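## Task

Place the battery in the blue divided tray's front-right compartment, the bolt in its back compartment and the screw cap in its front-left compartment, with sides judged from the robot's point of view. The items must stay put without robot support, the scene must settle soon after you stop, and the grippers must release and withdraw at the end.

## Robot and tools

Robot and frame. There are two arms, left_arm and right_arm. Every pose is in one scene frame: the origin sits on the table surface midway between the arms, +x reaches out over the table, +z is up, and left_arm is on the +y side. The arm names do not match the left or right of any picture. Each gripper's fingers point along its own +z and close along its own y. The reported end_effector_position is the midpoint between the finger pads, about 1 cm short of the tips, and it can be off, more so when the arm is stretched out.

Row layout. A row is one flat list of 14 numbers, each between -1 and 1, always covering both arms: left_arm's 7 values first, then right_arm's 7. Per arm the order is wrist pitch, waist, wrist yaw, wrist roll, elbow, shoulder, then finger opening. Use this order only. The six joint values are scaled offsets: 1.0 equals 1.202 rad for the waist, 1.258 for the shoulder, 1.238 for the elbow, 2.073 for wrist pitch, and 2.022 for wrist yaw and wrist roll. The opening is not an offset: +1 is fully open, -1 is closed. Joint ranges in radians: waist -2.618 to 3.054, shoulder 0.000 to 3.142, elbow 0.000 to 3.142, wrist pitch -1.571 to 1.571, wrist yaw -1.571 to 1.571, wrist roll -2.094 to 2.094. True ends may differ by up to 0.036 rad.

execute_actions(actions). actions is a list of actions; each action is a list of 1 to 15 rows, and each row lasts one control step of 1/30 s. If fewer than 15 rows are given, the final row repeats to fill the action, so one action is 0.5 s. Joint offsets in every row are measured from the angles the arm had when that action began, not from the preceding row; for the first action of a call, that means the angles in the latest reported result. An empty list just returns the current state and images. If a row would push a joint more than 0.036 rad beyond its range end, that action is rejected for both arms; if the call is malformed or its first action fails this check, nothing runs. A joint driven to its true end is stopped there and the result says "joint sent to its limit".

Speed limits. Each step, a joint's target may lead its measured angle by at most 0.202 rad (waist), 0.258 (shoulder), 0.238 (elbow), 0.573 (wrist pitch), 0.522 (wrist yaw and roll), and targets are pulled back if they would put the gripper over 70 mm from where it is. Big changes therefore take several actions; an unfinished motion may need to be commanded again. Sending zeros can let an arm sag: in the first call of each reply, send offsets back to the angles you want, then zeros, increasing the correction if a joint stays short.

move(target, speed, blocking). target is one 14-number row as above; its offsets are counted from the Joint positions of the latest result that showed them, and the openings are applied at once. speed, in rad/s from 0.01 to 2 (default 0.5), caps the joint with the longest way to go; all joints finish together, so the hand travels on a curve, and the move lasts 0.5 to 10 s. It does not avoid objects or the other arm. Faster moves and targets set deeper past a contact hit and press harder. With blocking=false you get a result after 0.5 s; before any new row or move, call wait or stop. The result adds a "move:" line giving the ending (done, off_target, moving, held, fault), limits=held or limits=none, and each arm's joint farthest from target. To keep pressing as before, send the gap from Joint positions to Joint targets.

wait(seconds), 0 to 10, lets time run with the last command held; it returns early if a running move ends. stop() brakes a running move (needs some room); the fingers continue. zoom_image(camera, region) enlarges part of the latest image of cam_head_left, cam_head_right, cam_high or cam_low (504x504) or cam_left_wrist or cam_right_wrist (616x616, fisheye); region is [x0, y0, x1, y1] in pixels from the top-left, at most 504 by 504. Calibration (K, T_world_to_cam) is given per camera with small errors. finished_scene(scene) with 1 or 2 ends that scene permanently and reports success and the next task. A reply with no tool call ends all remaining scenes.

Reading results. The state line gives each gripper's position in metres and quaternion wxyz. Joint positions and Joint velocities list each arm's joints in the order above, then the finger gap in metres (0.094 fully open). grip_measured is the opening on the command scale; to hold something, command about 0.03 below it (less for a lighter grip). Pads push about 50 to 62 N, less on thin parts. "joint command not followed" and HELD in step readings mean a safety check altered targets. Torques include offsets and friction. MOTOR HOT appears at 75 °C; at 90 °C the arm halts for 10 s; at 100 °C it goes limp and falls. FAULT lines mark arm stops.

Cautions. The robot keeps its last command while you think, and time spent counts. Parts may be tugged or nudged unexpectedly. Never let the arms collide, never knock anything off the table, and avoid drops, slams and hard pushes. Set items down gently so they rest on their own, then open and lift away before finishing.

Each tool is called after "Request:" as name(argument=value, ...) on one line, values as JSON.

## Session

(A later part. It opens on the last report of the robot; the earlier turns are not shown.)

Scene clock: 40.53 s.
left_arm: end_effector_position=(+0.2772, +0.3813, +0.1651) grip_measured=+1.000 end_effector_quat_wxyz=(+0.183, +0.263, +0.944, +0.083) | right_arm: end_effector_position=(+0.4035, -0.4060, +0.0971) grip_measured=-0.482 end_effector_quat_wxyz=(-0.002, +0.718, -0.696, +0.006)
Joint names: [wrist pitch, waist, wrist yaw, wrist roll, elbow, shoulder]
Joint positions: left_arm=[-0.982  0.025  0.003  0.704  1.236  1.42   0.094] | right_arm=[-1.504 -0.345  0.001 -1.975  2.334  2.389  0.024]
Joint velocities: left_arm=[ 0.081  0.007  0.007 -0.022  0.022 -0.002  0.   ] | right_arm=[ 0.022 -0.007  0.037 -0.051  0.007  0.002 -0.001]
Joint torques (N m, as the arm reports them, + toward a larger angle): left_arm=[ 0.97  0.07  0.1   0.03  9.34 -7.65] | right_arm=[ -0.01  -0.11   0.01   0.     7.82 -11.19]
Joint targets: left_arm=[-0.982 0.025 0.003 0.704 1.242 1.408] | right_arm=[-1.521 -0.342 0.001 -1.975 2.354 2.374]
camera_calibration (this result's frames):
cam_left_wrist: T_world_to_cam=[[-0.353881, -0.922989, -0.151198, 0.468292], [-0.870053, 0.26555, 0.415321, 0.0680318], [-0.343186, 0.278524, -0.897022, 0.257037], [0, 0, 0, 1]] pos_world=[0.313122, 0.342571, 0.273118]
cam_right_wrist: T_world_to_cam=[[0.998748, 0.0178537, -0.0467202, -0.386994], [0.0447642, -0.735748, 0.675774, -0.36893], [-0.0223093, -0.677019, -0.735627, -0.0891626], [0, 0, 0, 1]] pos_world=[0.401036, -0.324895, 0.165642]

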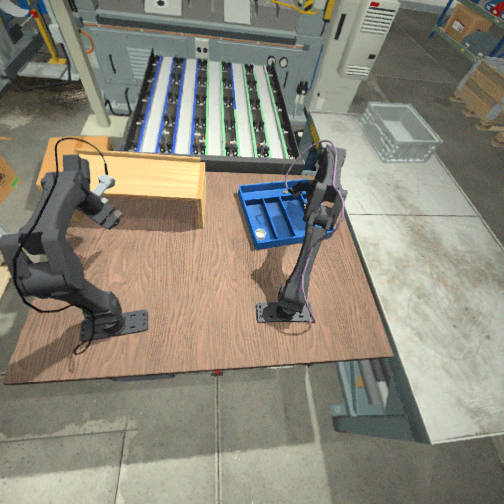

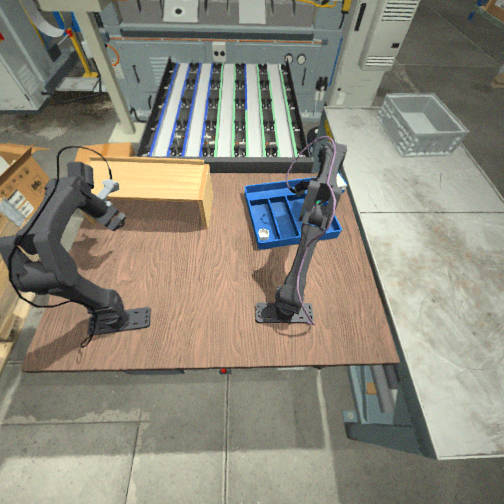

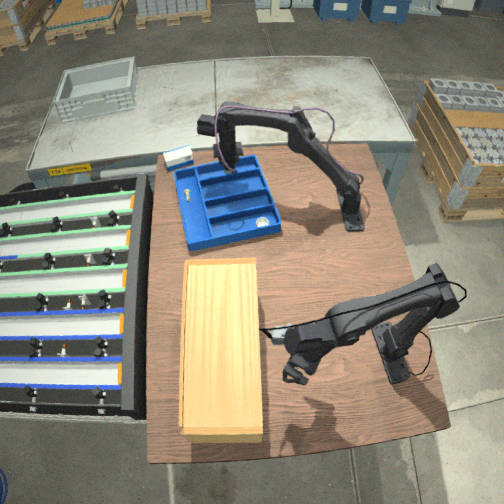

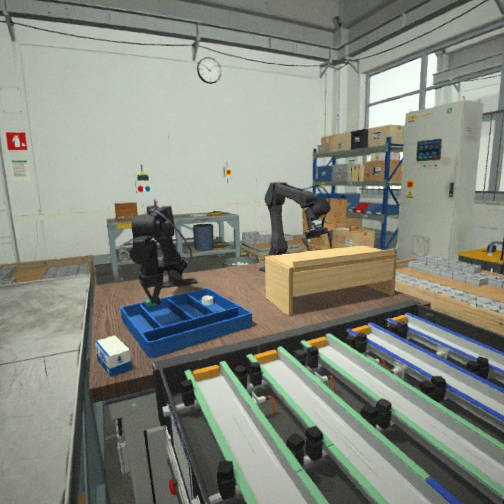

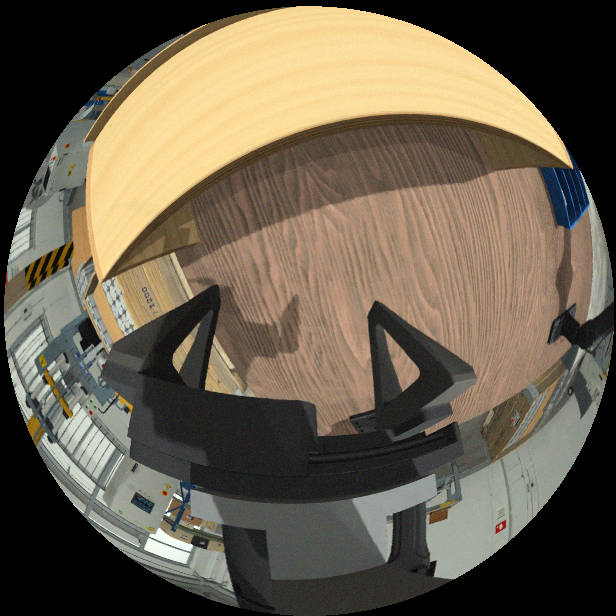

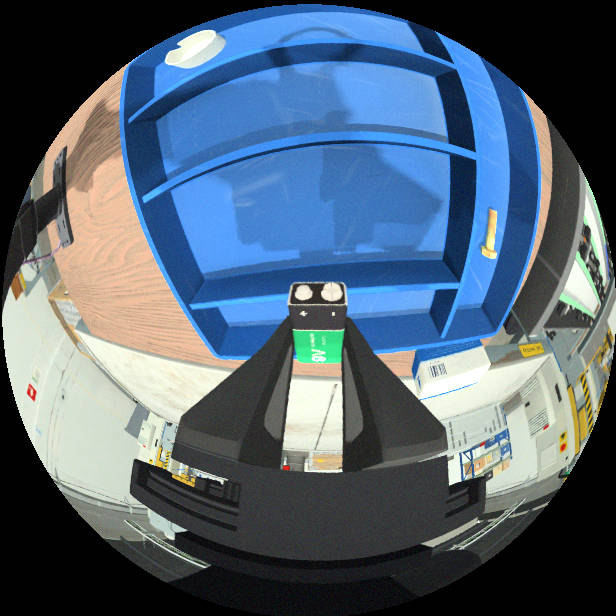

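Request:
move(target=[0,0,0,0,0.005,-0.01,1, 0.046,-0.1406,0,-0.045,-0.115,-0.0636,-0.5], speed=0.25)

Scene clock: 43.00 s.
left_arm: end_effector_position=(+0.2772, +0.3813, +0.1651) grip_measured=+1.000 end_effector_quat_wxyz=(+0.183, +0.263, +0.944, +0.083) | right_arm: end_effector_position=(+0.3652, -0.4739, +0.0833) grip_measured=-0.482 end_effector_quat_wxyz=(-0.001, +0.688, -0.725, +0.007)
Joint names: [wrist pitch, waist, wrist yaw, wrist roll, elbow, shoulder]
Joint positions: left_arm=[-0.982  0.025  0.003  0.704  1.236  1.42   0.094] | right_arm=[-1.414 -0.513  0.001 -2.06   2.201  2.345  0.024]
Joint velocities: left_arm=[ 0.022  0.002 -0.051 -0.037 -0.022 -0.007  0.   ] | right_arm=[-0.051 -0.012  0.022 -0.11   0.002  0.007  0.   ]
Joint torques (N m, as the arm reports them, + toward a larger angle): left_arm=[ 0.96  0.03  0.03  0.04  9.43 -7.86] | right_arm=[  0.17  -0.05  -0.03  -0.08   5.05 -12.53]
Joint targets: left_arm=[-0.982 0.025 0.003 0.704 1.242 1.408] | right_arm=[-1.409 -0.514 0.001 -2.066 2.191 2.309]
move: off_target (right_arm); limits=none; left_arm: farthest joint: the shoulder, 0.013 radians from its target (0.013 radians at the start); right_arm: farthest joint: the shoulder, 0.036 radians from its target (0.080 radians at the start)
camera_calibration (this result's frames):
cam_left_wrist: T_world_to_cam=[[-0.353881, -0.922989, -0.151198, 0.468292], [-0.870053, 0.26555, 0.415321, 0.0680318], [-0.343186, 0.278524, -0.897022, 0.257037], [0, 0, 0, 1]] pos_world=[0.313122, 0.342571, 0.273118]
cam_right_wrist: T_world_to_cam=[[0.996772, -0.0656744, -0.0461882, -0.387099], [-0.0170576, -0.735351, 0.677472, -0.385186], [-0.0784571, -0.674497, -0.734097, -0.124551], [0, 0, 0, 1]] pos_world=[0.369507, -0.392679, 0.151641]

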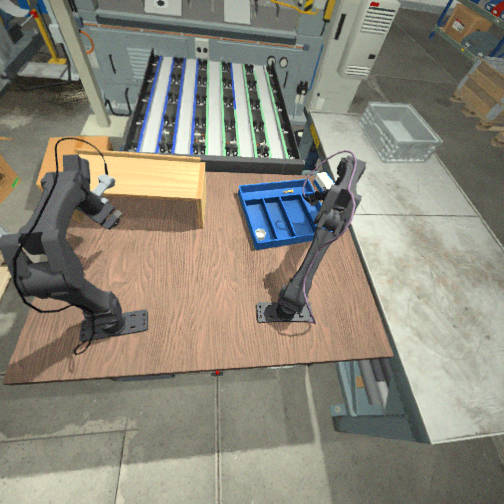

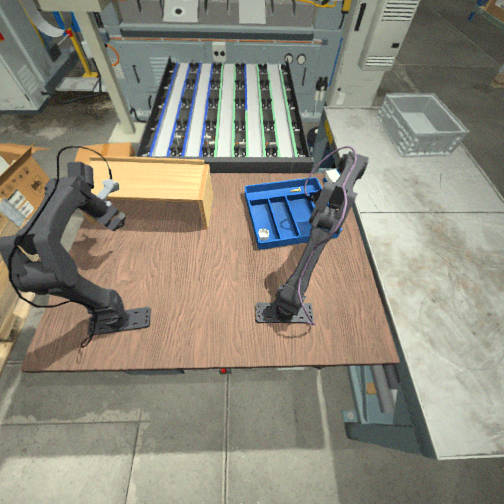

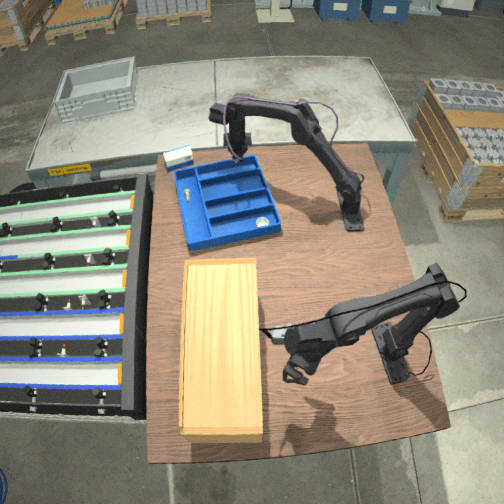

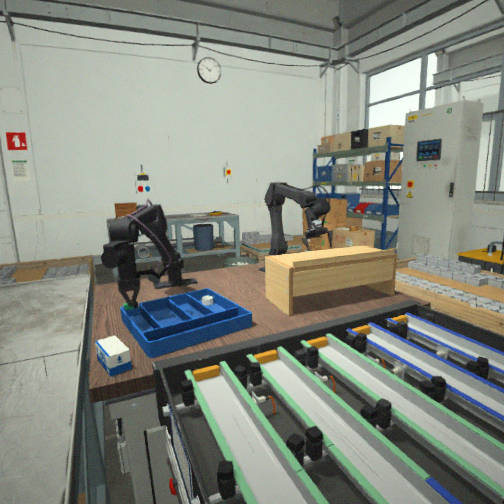

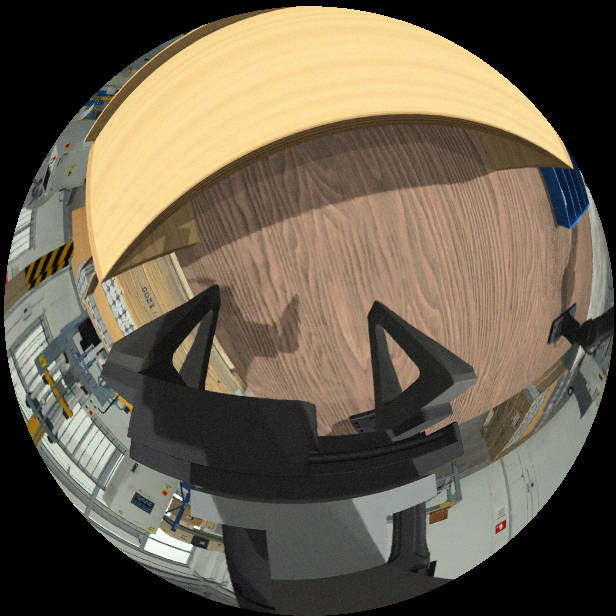

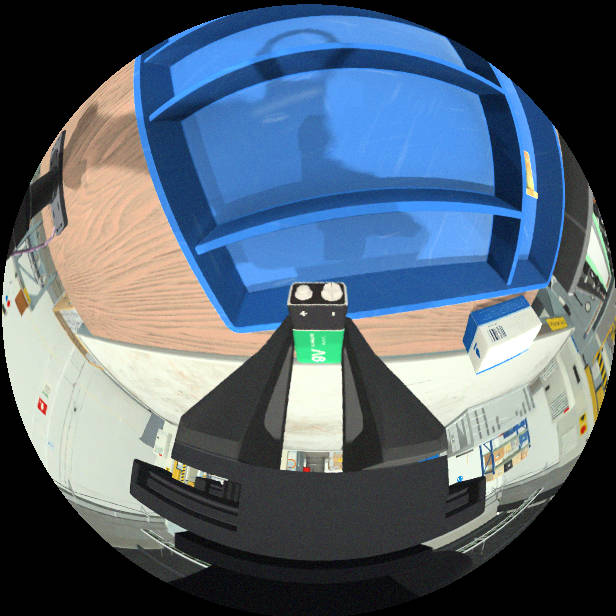

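Request:
move(target=[0,0,0,0,0.005,-0.01,1, 0.057,0.014,0,-0.003,-0.122,-0.0485,-0.5], speed=0.2)

Scene clock: 44.57 s.
left_arm: end_effector_position=(+0.2772, +0.3813, +0.1651) grip_measured=+1.000 end_effector_quat_wxyz=(+0.183, +0.263, +0.944, +0.083) | right_arm: end_effector_position=(+0.3611, -0.4705, +0.0659) grip_measured=-0.482 end_effector_quat_wxyz=(+0.002, +0.690, -0.723, +0.010)
Joint names: [wrist pitch, waist, wrist yaw, wrist roll, elbow, shoulder]
Joint positions: left_arm=[-0.982  0.025  0.003  0.704  1.236  1.42   0.094] | right_arm=[-1.313 -0.508  0.01  -2.06   2.066  2.306  0.024]
Joint velocities: left_arm=[-0.081 -0.007  0.007 -0.037  0.007 -0.012  0.   ] | right_arm=[-0.007  0.012  0.037  0.007  0.002 -0.002  0.001]
Joint torques (N m, as the arm reports them, + toward a larger angle): left_arm=[ 0.92 -0.01  0.    0.05  9.4  -7.68] | right_arm=[  0.39   1.02  -0.09  -0.04   4.9  -11.33]
Joint targets: left_arm=[-0.982 0.025 0.003 0.704 1.242 1.408] | right_arm=[-1.295 -0.496 0.001 -2.066 2.050 2.284]
move: off_target (right_arm); limits=none; left_arm: farthest joint: the shoulder, 0.013 radians from its target (0.013 radians at the start); right_arm: farthest joint: the shoulder, 0.022 radians from its target (0.061 radians at the start)
camera_calibration (this result's frames):
cam_left_wrist: T_world_to_cam=[[-0.353881, -0.922989, -0.151198, 0.468292], [-0.870053, 0.26555, 0.415321, 0.0680318], [-0.343186, 0.278524, -0.897022, 0.257037], [0, 0, 0, 1]] pos_world=[0.313122, 0.342571, 0.273118]
cam_right_wrist: T_world_to_cam=[[0.997053, -0.0609051, -0.0466384, -0.38138], [-0.0125384, -0.729189, 0.684198, -0.37016], [-0.0756793, -0.681597, -0.727804, -0.140144], [0, 0, 0, 1]] pos_world=[0.365009, -0.388666, 0.133479]

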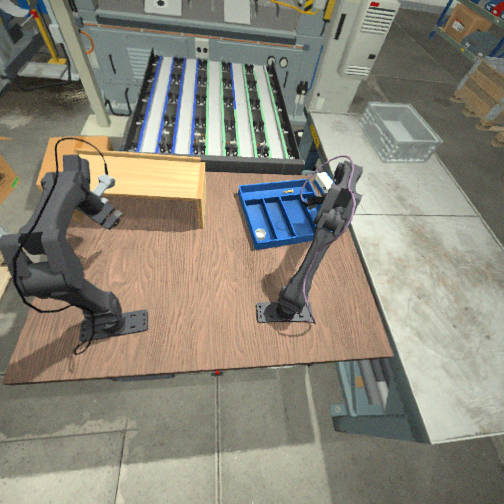

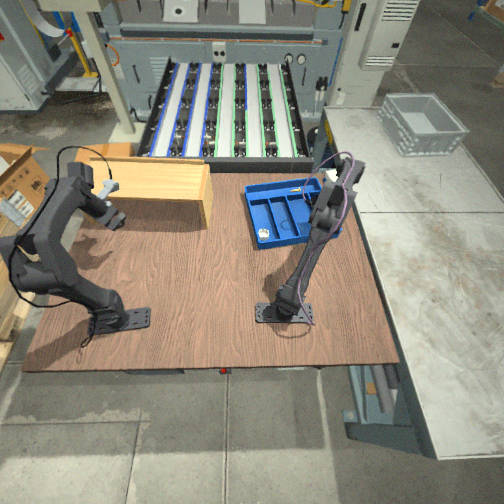

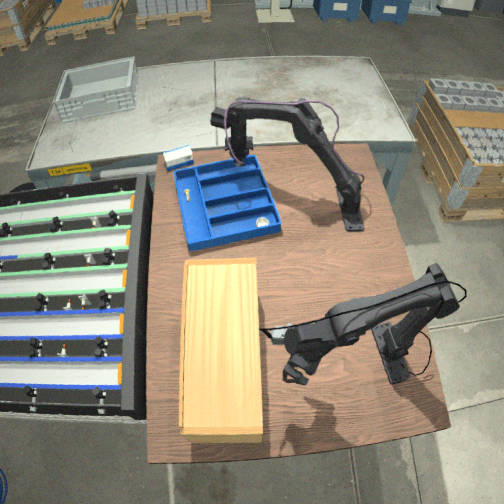

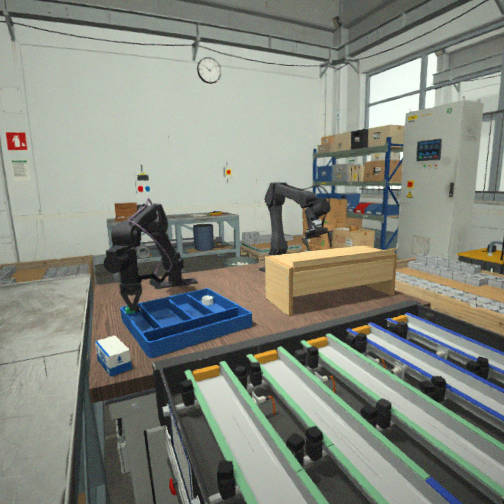

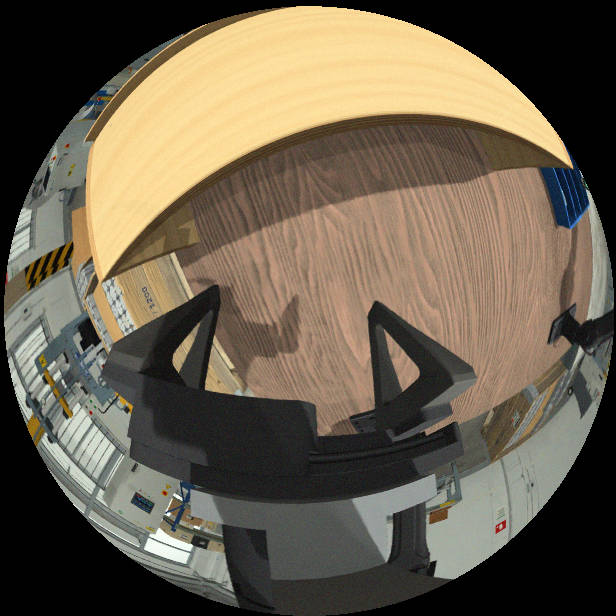

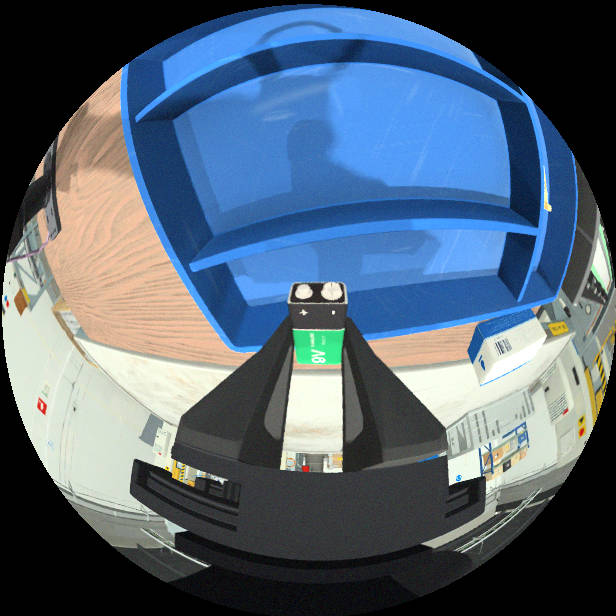

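Request:
zoom_image(camera="cam_low", region=[90, 260, 260, 370])

Region (90, 260, 260, 370) of cam_low's 504x504 image, scaled by 2.965, with more detail than that image has; it fills the top 326 rows of this view, and the rest is white.

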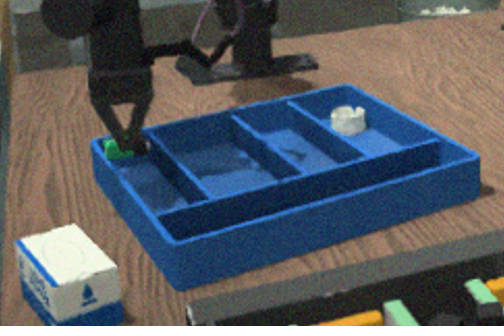

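Request:
move(target=[0,0,0,0,0.005,-0.01,1, 0.04,0.019,0,-0.003,-0.073,-0.0175,-0.5], speed=0.15)

Scene clock: 45.93 s.
left_arm: end_effector_position=(+0.2772, +0.3813, +0.1651) grip_measured=+1.000 end_effector_quat_wxyz=(+0.183, +0.263, +0.944, +0.083) | right_arm: end_effector_position=(+0.3612, -0.4683, +0.0597) grip_measured=-0.482 end_effector_quat_wxyz=(+0.008, +0.694, -0.720, +0.020)
Joint names: [wrist pitch, waist, wrist yaw, wrist roll, elbow, shoulder]
Joint positions: left_arm=[-0.982  0.025  0.003  0.704  1.236  1.42   0.094] | right_arm=[-1.255 -0.497  0.027 -2.06   2.     2.282  0.024]
Joint velocities: left_arm=[ 0.095 -0.002 -0.007  0.007 -0.007 -0.007  0.   ] | right_arm=[-0.007 -0.007 -0.051 -0.007 -0.007 -0.002 -0.001]
Joint torques (N m, as the arm reports them, + toward a larger angle): left_arm=[ 0.91 -0.03  0.01  0.    9.3  -7.76] | right_arm=[ 0.5   0.94 -0.16 -0.05  3.98 -9.56]
Joint targets: left_arm=[-0.982 0.025 0.003 0.704 1.242 1.408] | right_arm=[-1.230 -0.486 0.010 -2.066 1.975 2.284]
move: off_target (right_arm); limits=none; left_arm: farthest joint: the shoulder, 0.013 radians from its target (0.013 radians at the start); right_arm: farthest joint: the elbow, 0.025 radians from its target (0.090 radians at the start)
camera_calibration (this result's frames):
cam_left_wrist: T_world_to_cam=[[-0.353881, -0.922989, -0.151198, 0.468292], [-0.870053, 0.26555, 0.415321, 0.0680318], [-0.343186, 0.278524, -0.897022, 0.257037], [0, 0, 0, 1]] pos_world=[0.313122, 0.342571, 0.273118]
cam_right_wrist: T_world_to_cam=[[0.997873, -0.0513001, -0.0402285, -0.377865], [-0.00843043, -0.713436, 0.700669, -0.359468], [-0.0646449, -0.69884, -0.712351, -0.156096], [0, 0, 0, 1]] pos_world=[0.363939, -0.384928, 0.125472]

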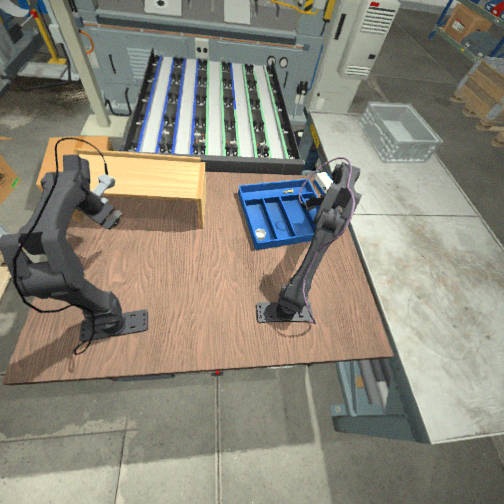

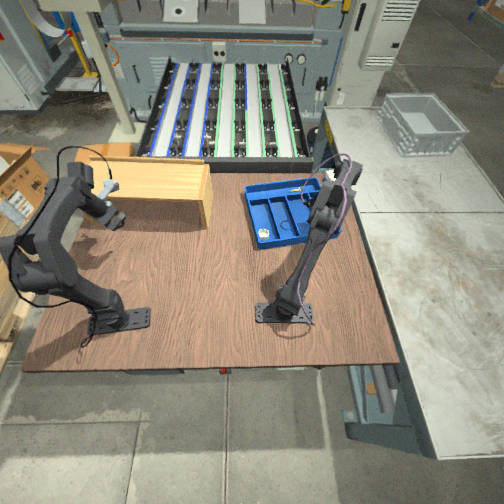

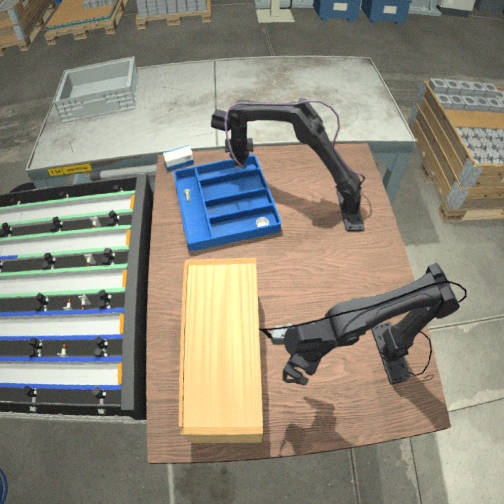

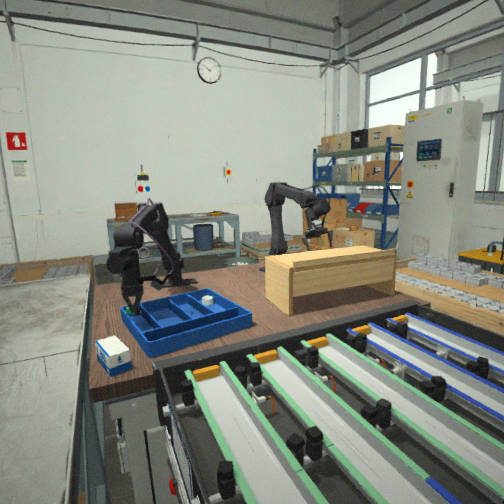

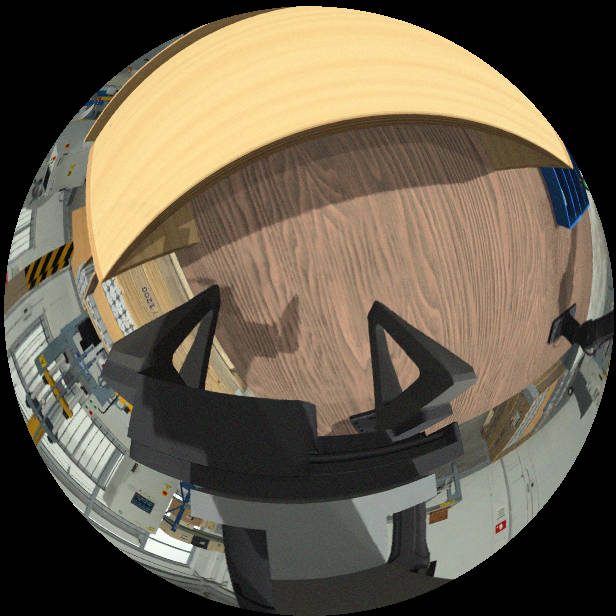

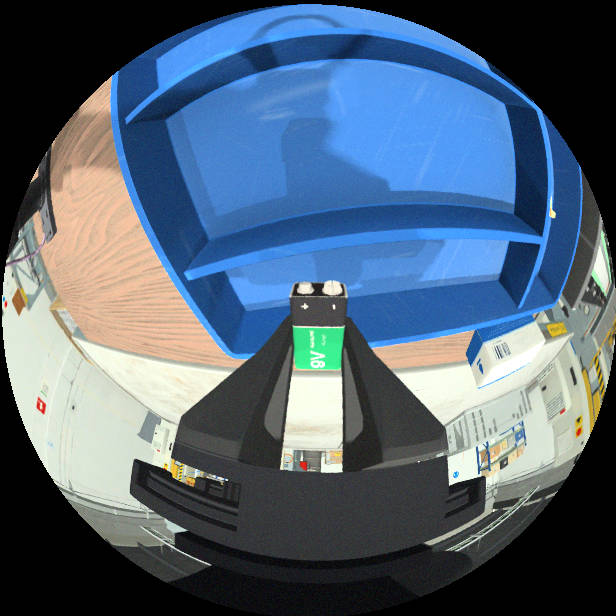

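Request:
move(target=[0,0,0,0,0.005,-0.01,1, -0.036,0.019,-0.013,-0.003,0.047,-0.008,-0.5], speed=0.15)

Scene clock: 47.33 s.
left_arm: end_effector_position=(+0.2772, +0.3813, +0.1651) grip_measured=+1.000 end_effector_quat_wxyz=(+0.183, +0.263, +0.944, +0.083) | right_arm: end_effector_position=(+0.3597, -0.4577, +0.0668) grip_measured=-0.482 end_effector_quat_wxyz=(+0.009, +0.700, -0.714, +0.006)
Joint names: [wrist pitch, waist, wrist yaw, wrist roll, elbow, shoulder]
Joint positions: left_arm=[-0.982  0.025  0.003  0.704  1.236  1.42   0.094] | right_arm=[-1.311 -0.481  0.02  -2.061  2.029  2.282  0.024]
Joint velocities: left_arm=[-0.022  0.012  0.037 -0.051 -0.002 -0.002  0.   ] | right_arm=[-0.022 -0.007  0.051 -0.007 -0.007 -0.002 -0.   ]
Joint torques (N m, as the arm reports them, + toward a larger angle): left_arm=[ 0.94 -0.08 -0.01  0.05  9.53 -7.9 ] | right_arm=[ -0.02   0.59  -0.16  -0.04   8.83 -10.37]
Joint targets: left_arm=[-0.982 0.025 0.003 0.704 1.242 1.408] | right_arm=[-1.330 -0.474 0.001 -2.066 2.059 2.272]
move: off_target (right_arm); limits=none; left_arm: farthest joint: the shoulder, 0.013 radians from its target (0.013 radians at the start); right_arm: farthest joint: the elbow, 0.029 radians from its target (0.058 radians at the start)
camera_calibration (this result's frames):
cam_left_wrist: T_world_to_cam=[[-0.353881, -0.922989, -0.151198, 0.468292], [-0.870053, 0.26555, 0.415321, 0.0680318], [-0.343186, 0.278524, -0.897022, 0.257037], [0, 0, 0, 1]] pos_world=[0.313122, 0.342571, 0.273118]
cam_right_wrist: T_world_to_cam=[[0.997558, -0.0334019, -0.0613446, -0.365802], [0.0178542, -0.727137, 0.68626, -0.371604], [-0.0675283, -0.685679, -0.724765, -0.135851], [0, 0, 0, 1]] pos_world=[0.362369, -0.375575, 0.134117]

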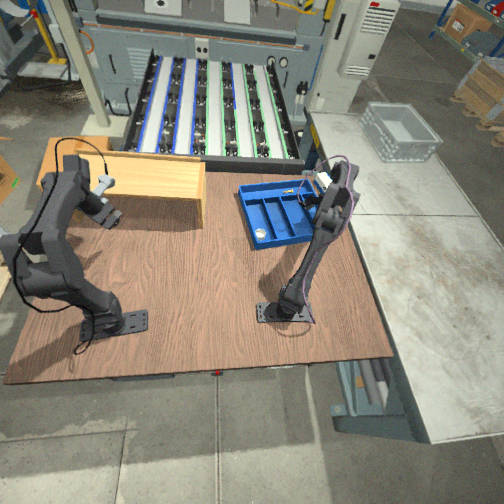

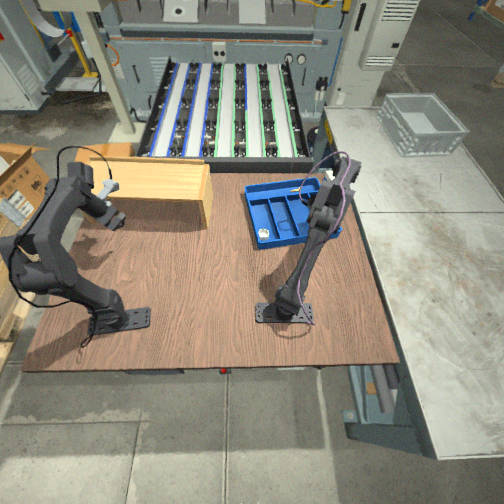

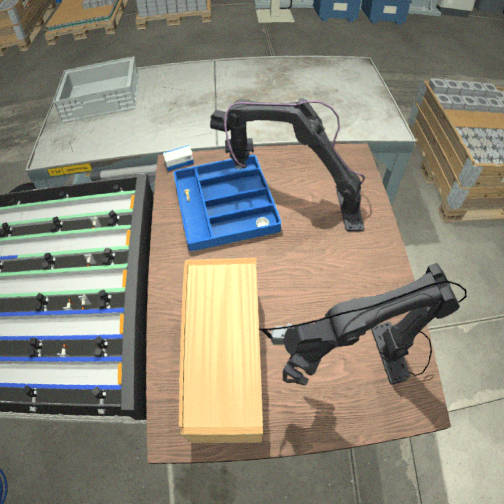

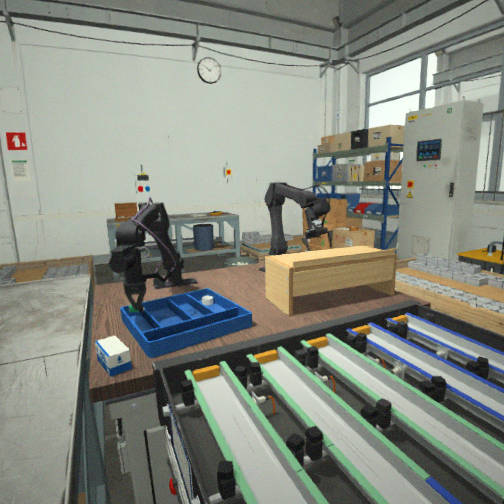

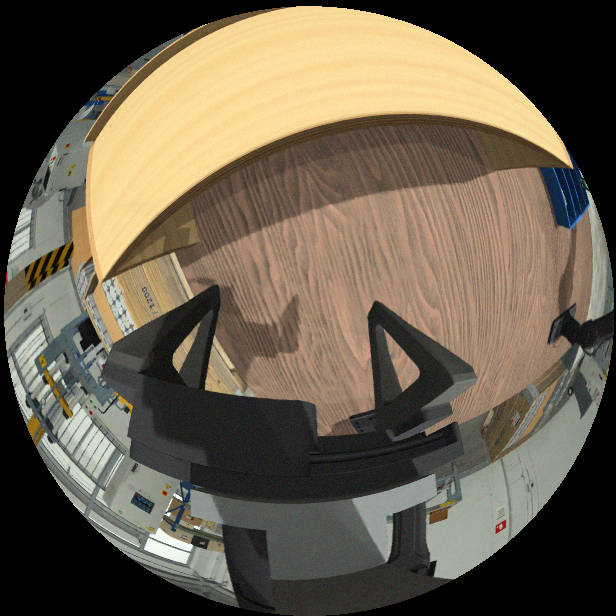

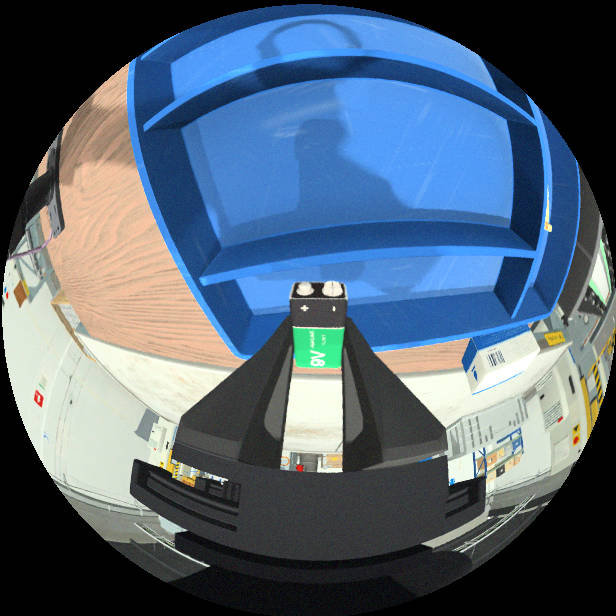

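Request:
zoom_image(camera="cam_right_wrist", region=[170, 220, 570, 400])

Region (170, 220, 570, 400) of cam_right_wrist's 616x616 image, scaled by 1.260, with more detail than that image has; it fills the top 227 rows of this view, and the rest is white.

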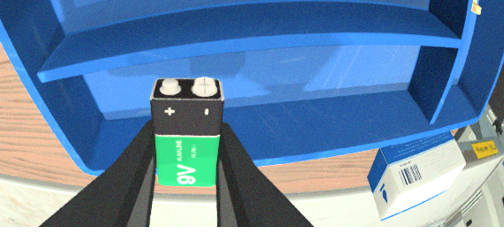

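Request:
move(target=[0,0,0,0,0.005,-0.01,1, 0.043,0.015,-0.009,-0.003,-0.072,-0.008,-0.5], speed=0.12)

Scene clock: 49.50 s.
left_arm: end_effector_position=(+0.2772, +0.3813, +0.1651) grip_measured=+1.000 end_effector_quat_wxyz=(+0.183, +0.263, +0.944, +0.083) | right_arm: end_effector_position=(+0.3617, -0.4549, +0.0465) grip_measured=-0.482 end_effector_quat_wxyz=(+0.008, +0.703, -0.711, +0.008)
Joint names: [wrist pitch, waist, wrist yaw, wrist roll, elbow, shoulder]
Joint positions: left_arm=[-0.982  0.025  0.003  0.704  1.236  1.42   0.094] | right_arm=[-1.225 -0.474  0.02  -2.062  1.948  2.282  0.024]
Joint velocities: left_arm=[-0.066  0.002 -0.037 -0.007  0.007  0.012  0.   ] | right_arm=[-0.066  0.022  0.081 -0.007 -0.007  0.002 -0.001]
Joint torques (N m, as the arm reports them, + toward a larger angle): left_arm=[ 0.93  0.02  0.04  0.    9.09 -7.65] | right_arm=[  0.23   0.86  -0.18  -0.04   5.34 -10.38]
Joint targets: left_arm=[-0.982 0.025 0.003 0.704 1.242 1.408] | right_arm=[-1.222 -0.463 0.001 -2.067 1.940 2.272]
move: done; limits=none; left_arm: farthest joint: the shoulder, 0.013 radians from its target (0.013 radians at the start); right_arm: farthest joint: the wrist yaw, 0.018 radians from its target (0.018 radians at the start)
camera_calibration (this result's frames):
cam_left_wrist: T_world_to_cam=[[-0.353881, -0.922989, -0.151198, 0.468292], [-0.870053, 0.26555, 0.415321, 0.0680318], [-0.343186, 0.278524, -0.897022, 0.257037], [0, 0, 0, 1]] pos_world=[0.313122, 0.342571, 0.273118]
cam_right_wrist: T_world_to_cam=[[0.998097, -0.0251906, -0.0562831, -0.365599], [0.0205173, -0.725074, 0.688365, -0.355819], [-0.0581497, -0.68821, -0.723177, -0.153093], [0, 0, 0, 1]] pos_world=[0.363302, -0.372565, 0.113643]

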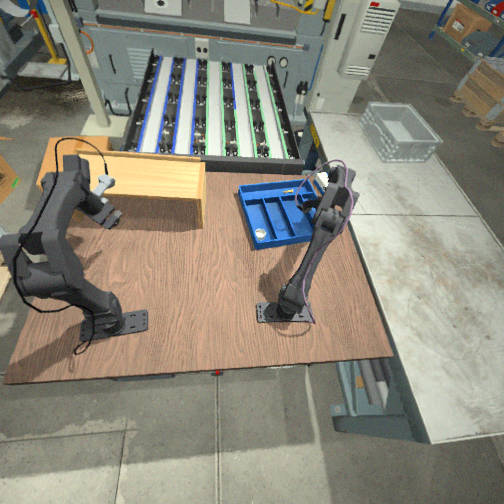

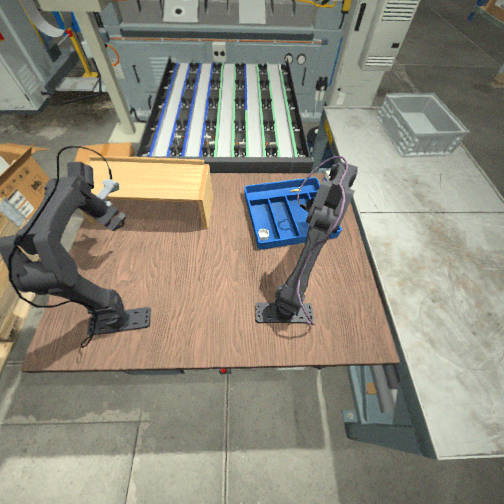

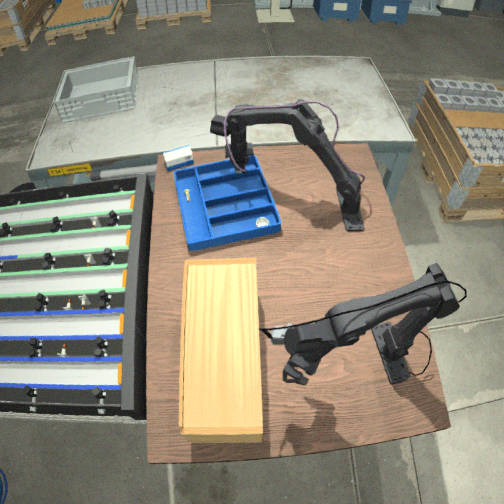

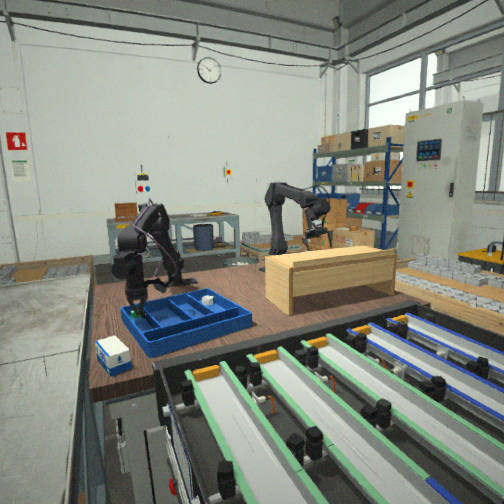

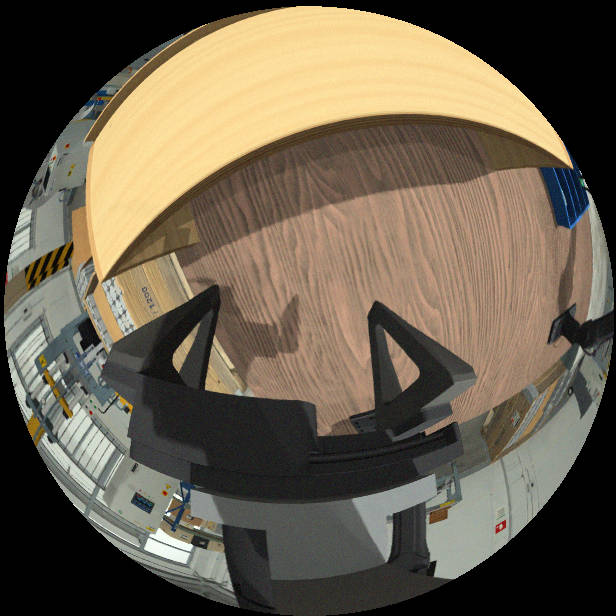

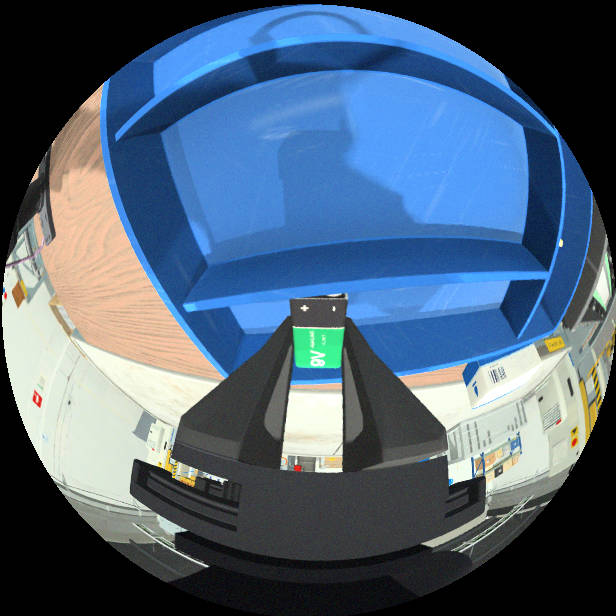

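Request:
zoom_image(camera="cam_right_wrist", region=[170, 230, 570, 410])

Request:
zoom_image(camera="cam_low", region=[90, 260, 260, 370])

Region (170, 230, 570, 410) of cam_right_wrist's 616x616 image, scaled by 1.260, with more detail than that image has; it fills the top 227 rows of this view, and the rest is white.

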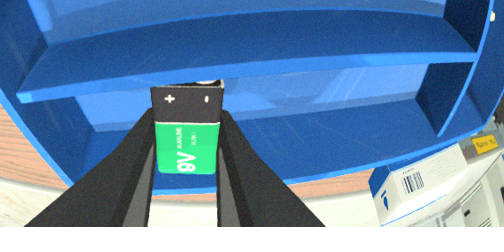

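Region (90, 260, 260, 370) of cam_low's 504x504 image, scaled by 2.965, with more detail than that image has; it fills the top 326 rows of this view, and the rest is white.

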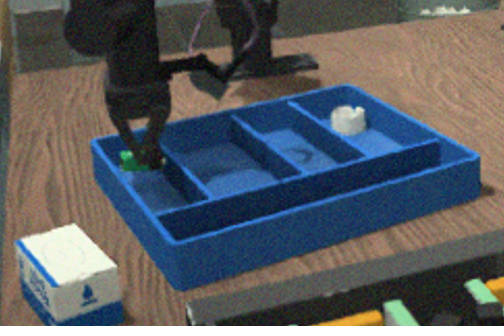

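Request:
move(target=[0,0,0,0,0.005,-0.01,1, 0.021,0.009,-0.009,-0.002,-0.036,-0.005,-0.5], speed=0.08)

Scene clock: 51.40 s.
left_arm: end_effector_position=(+0.2772, +0.3813, +0.1651) grip_measured=+1.000 end_effector_quat_wxyz=(+0.183, +0.263, +0.944, +0.083) | right_arm: end_effector_position=(+0.3617, -0.4549, +0.0376) grip_measured=-0.482 end_effector_quat_wxyz=(+0.007, +0.703, -0.711, +0.010)
Joint names: [wrist pitch, waist, wrist yaw, wrist roll, elbow, shoulder]
Joint positions: left_arm=[-0.982  0.025  0.003  0.704  1.236  1.42   0.094] | right_arm=[-1.185 -0.474  0.02  -2.062  1.913  2.282  0.024]
Joint velocities: left_arm=[ 0.037 -0.002  0.11   0.007  0.007 -0.017  0.   ] | right_arm=[-0.037  0.007  0.007  0.037 -0.007  0.017 -0.   ]
Joint torques (N m, as the arm reports them, + toward a larger angle): left_arm=[ 0.94  0.13  0.04  0.06  9.4  -7.74] | right_arm=[  0.23   0.88  -0.17  -0.03   5.36 -10.1 ]
Joint targets: left_arm=[-0.982 0.025 0.003 0.704 1.242 1.408] | right_arm=[-1.182 -0.463 0.001 -2.066 1.904 2.276]
move: done; limits=none; left_arm: farthest joint: the shoulder, 0.013 radians from its target (0.013 radians at the start); right_arm: farthest joint: the wrist yaw, 0.018 radians from its target (0.018 radians at the start)
camera_calibration (this result's frames):
cam_left_wrist: T_world_to_cam=[[-0.353881, -0.922989, -0.151198, 0.468292], [-0.870053, 0.26555, 0.415321, 0.0680318], [-0.343186, 0.278524, -0.897022, 0.257037], [0, 0, 0, 1]] pos_world=[0.313122, 0.342571, 0.273118]
cam_right_wrist: T_world_to_cam=[[0.998297, -0.0253003, -0.0525589, -0.366398], [0.0179814, -0.723684, 0.689897, -0.348162], [-0.0554906, -0.689667, -0.721997, -0.161262], [0, 0, 0, 1]] pos_world=[0.363086, -0.372447, 0.104508]

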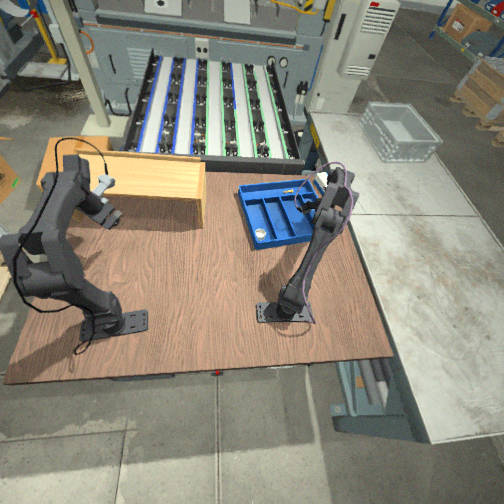

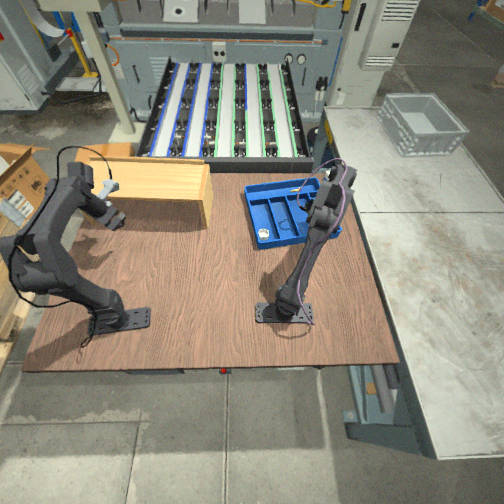

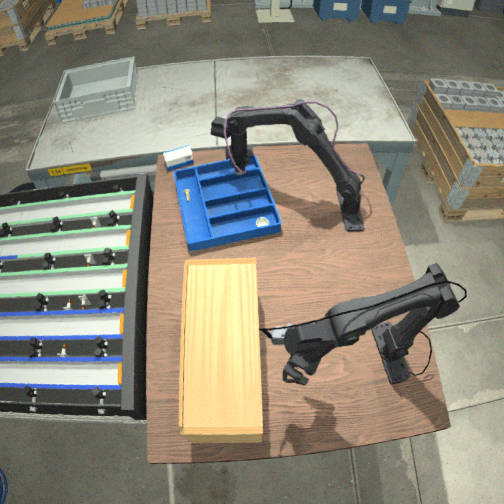

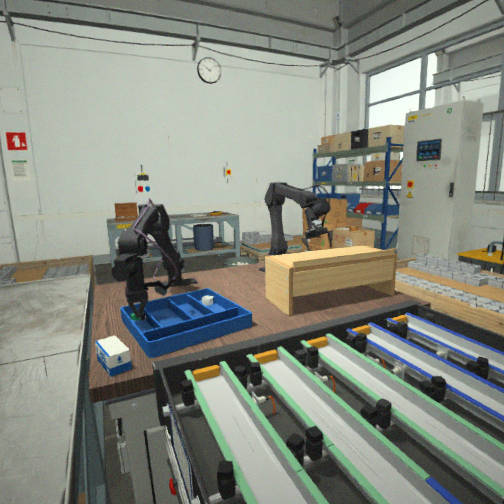

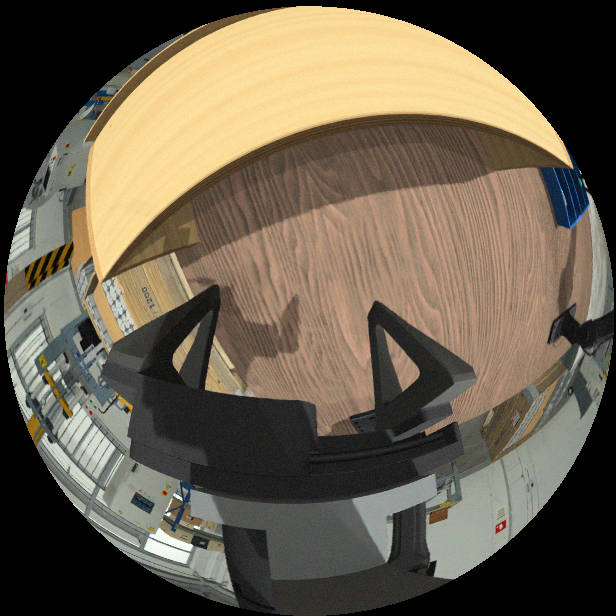

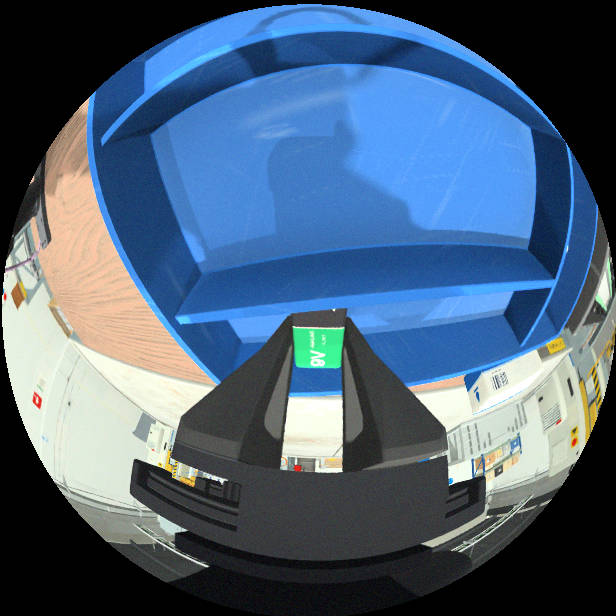

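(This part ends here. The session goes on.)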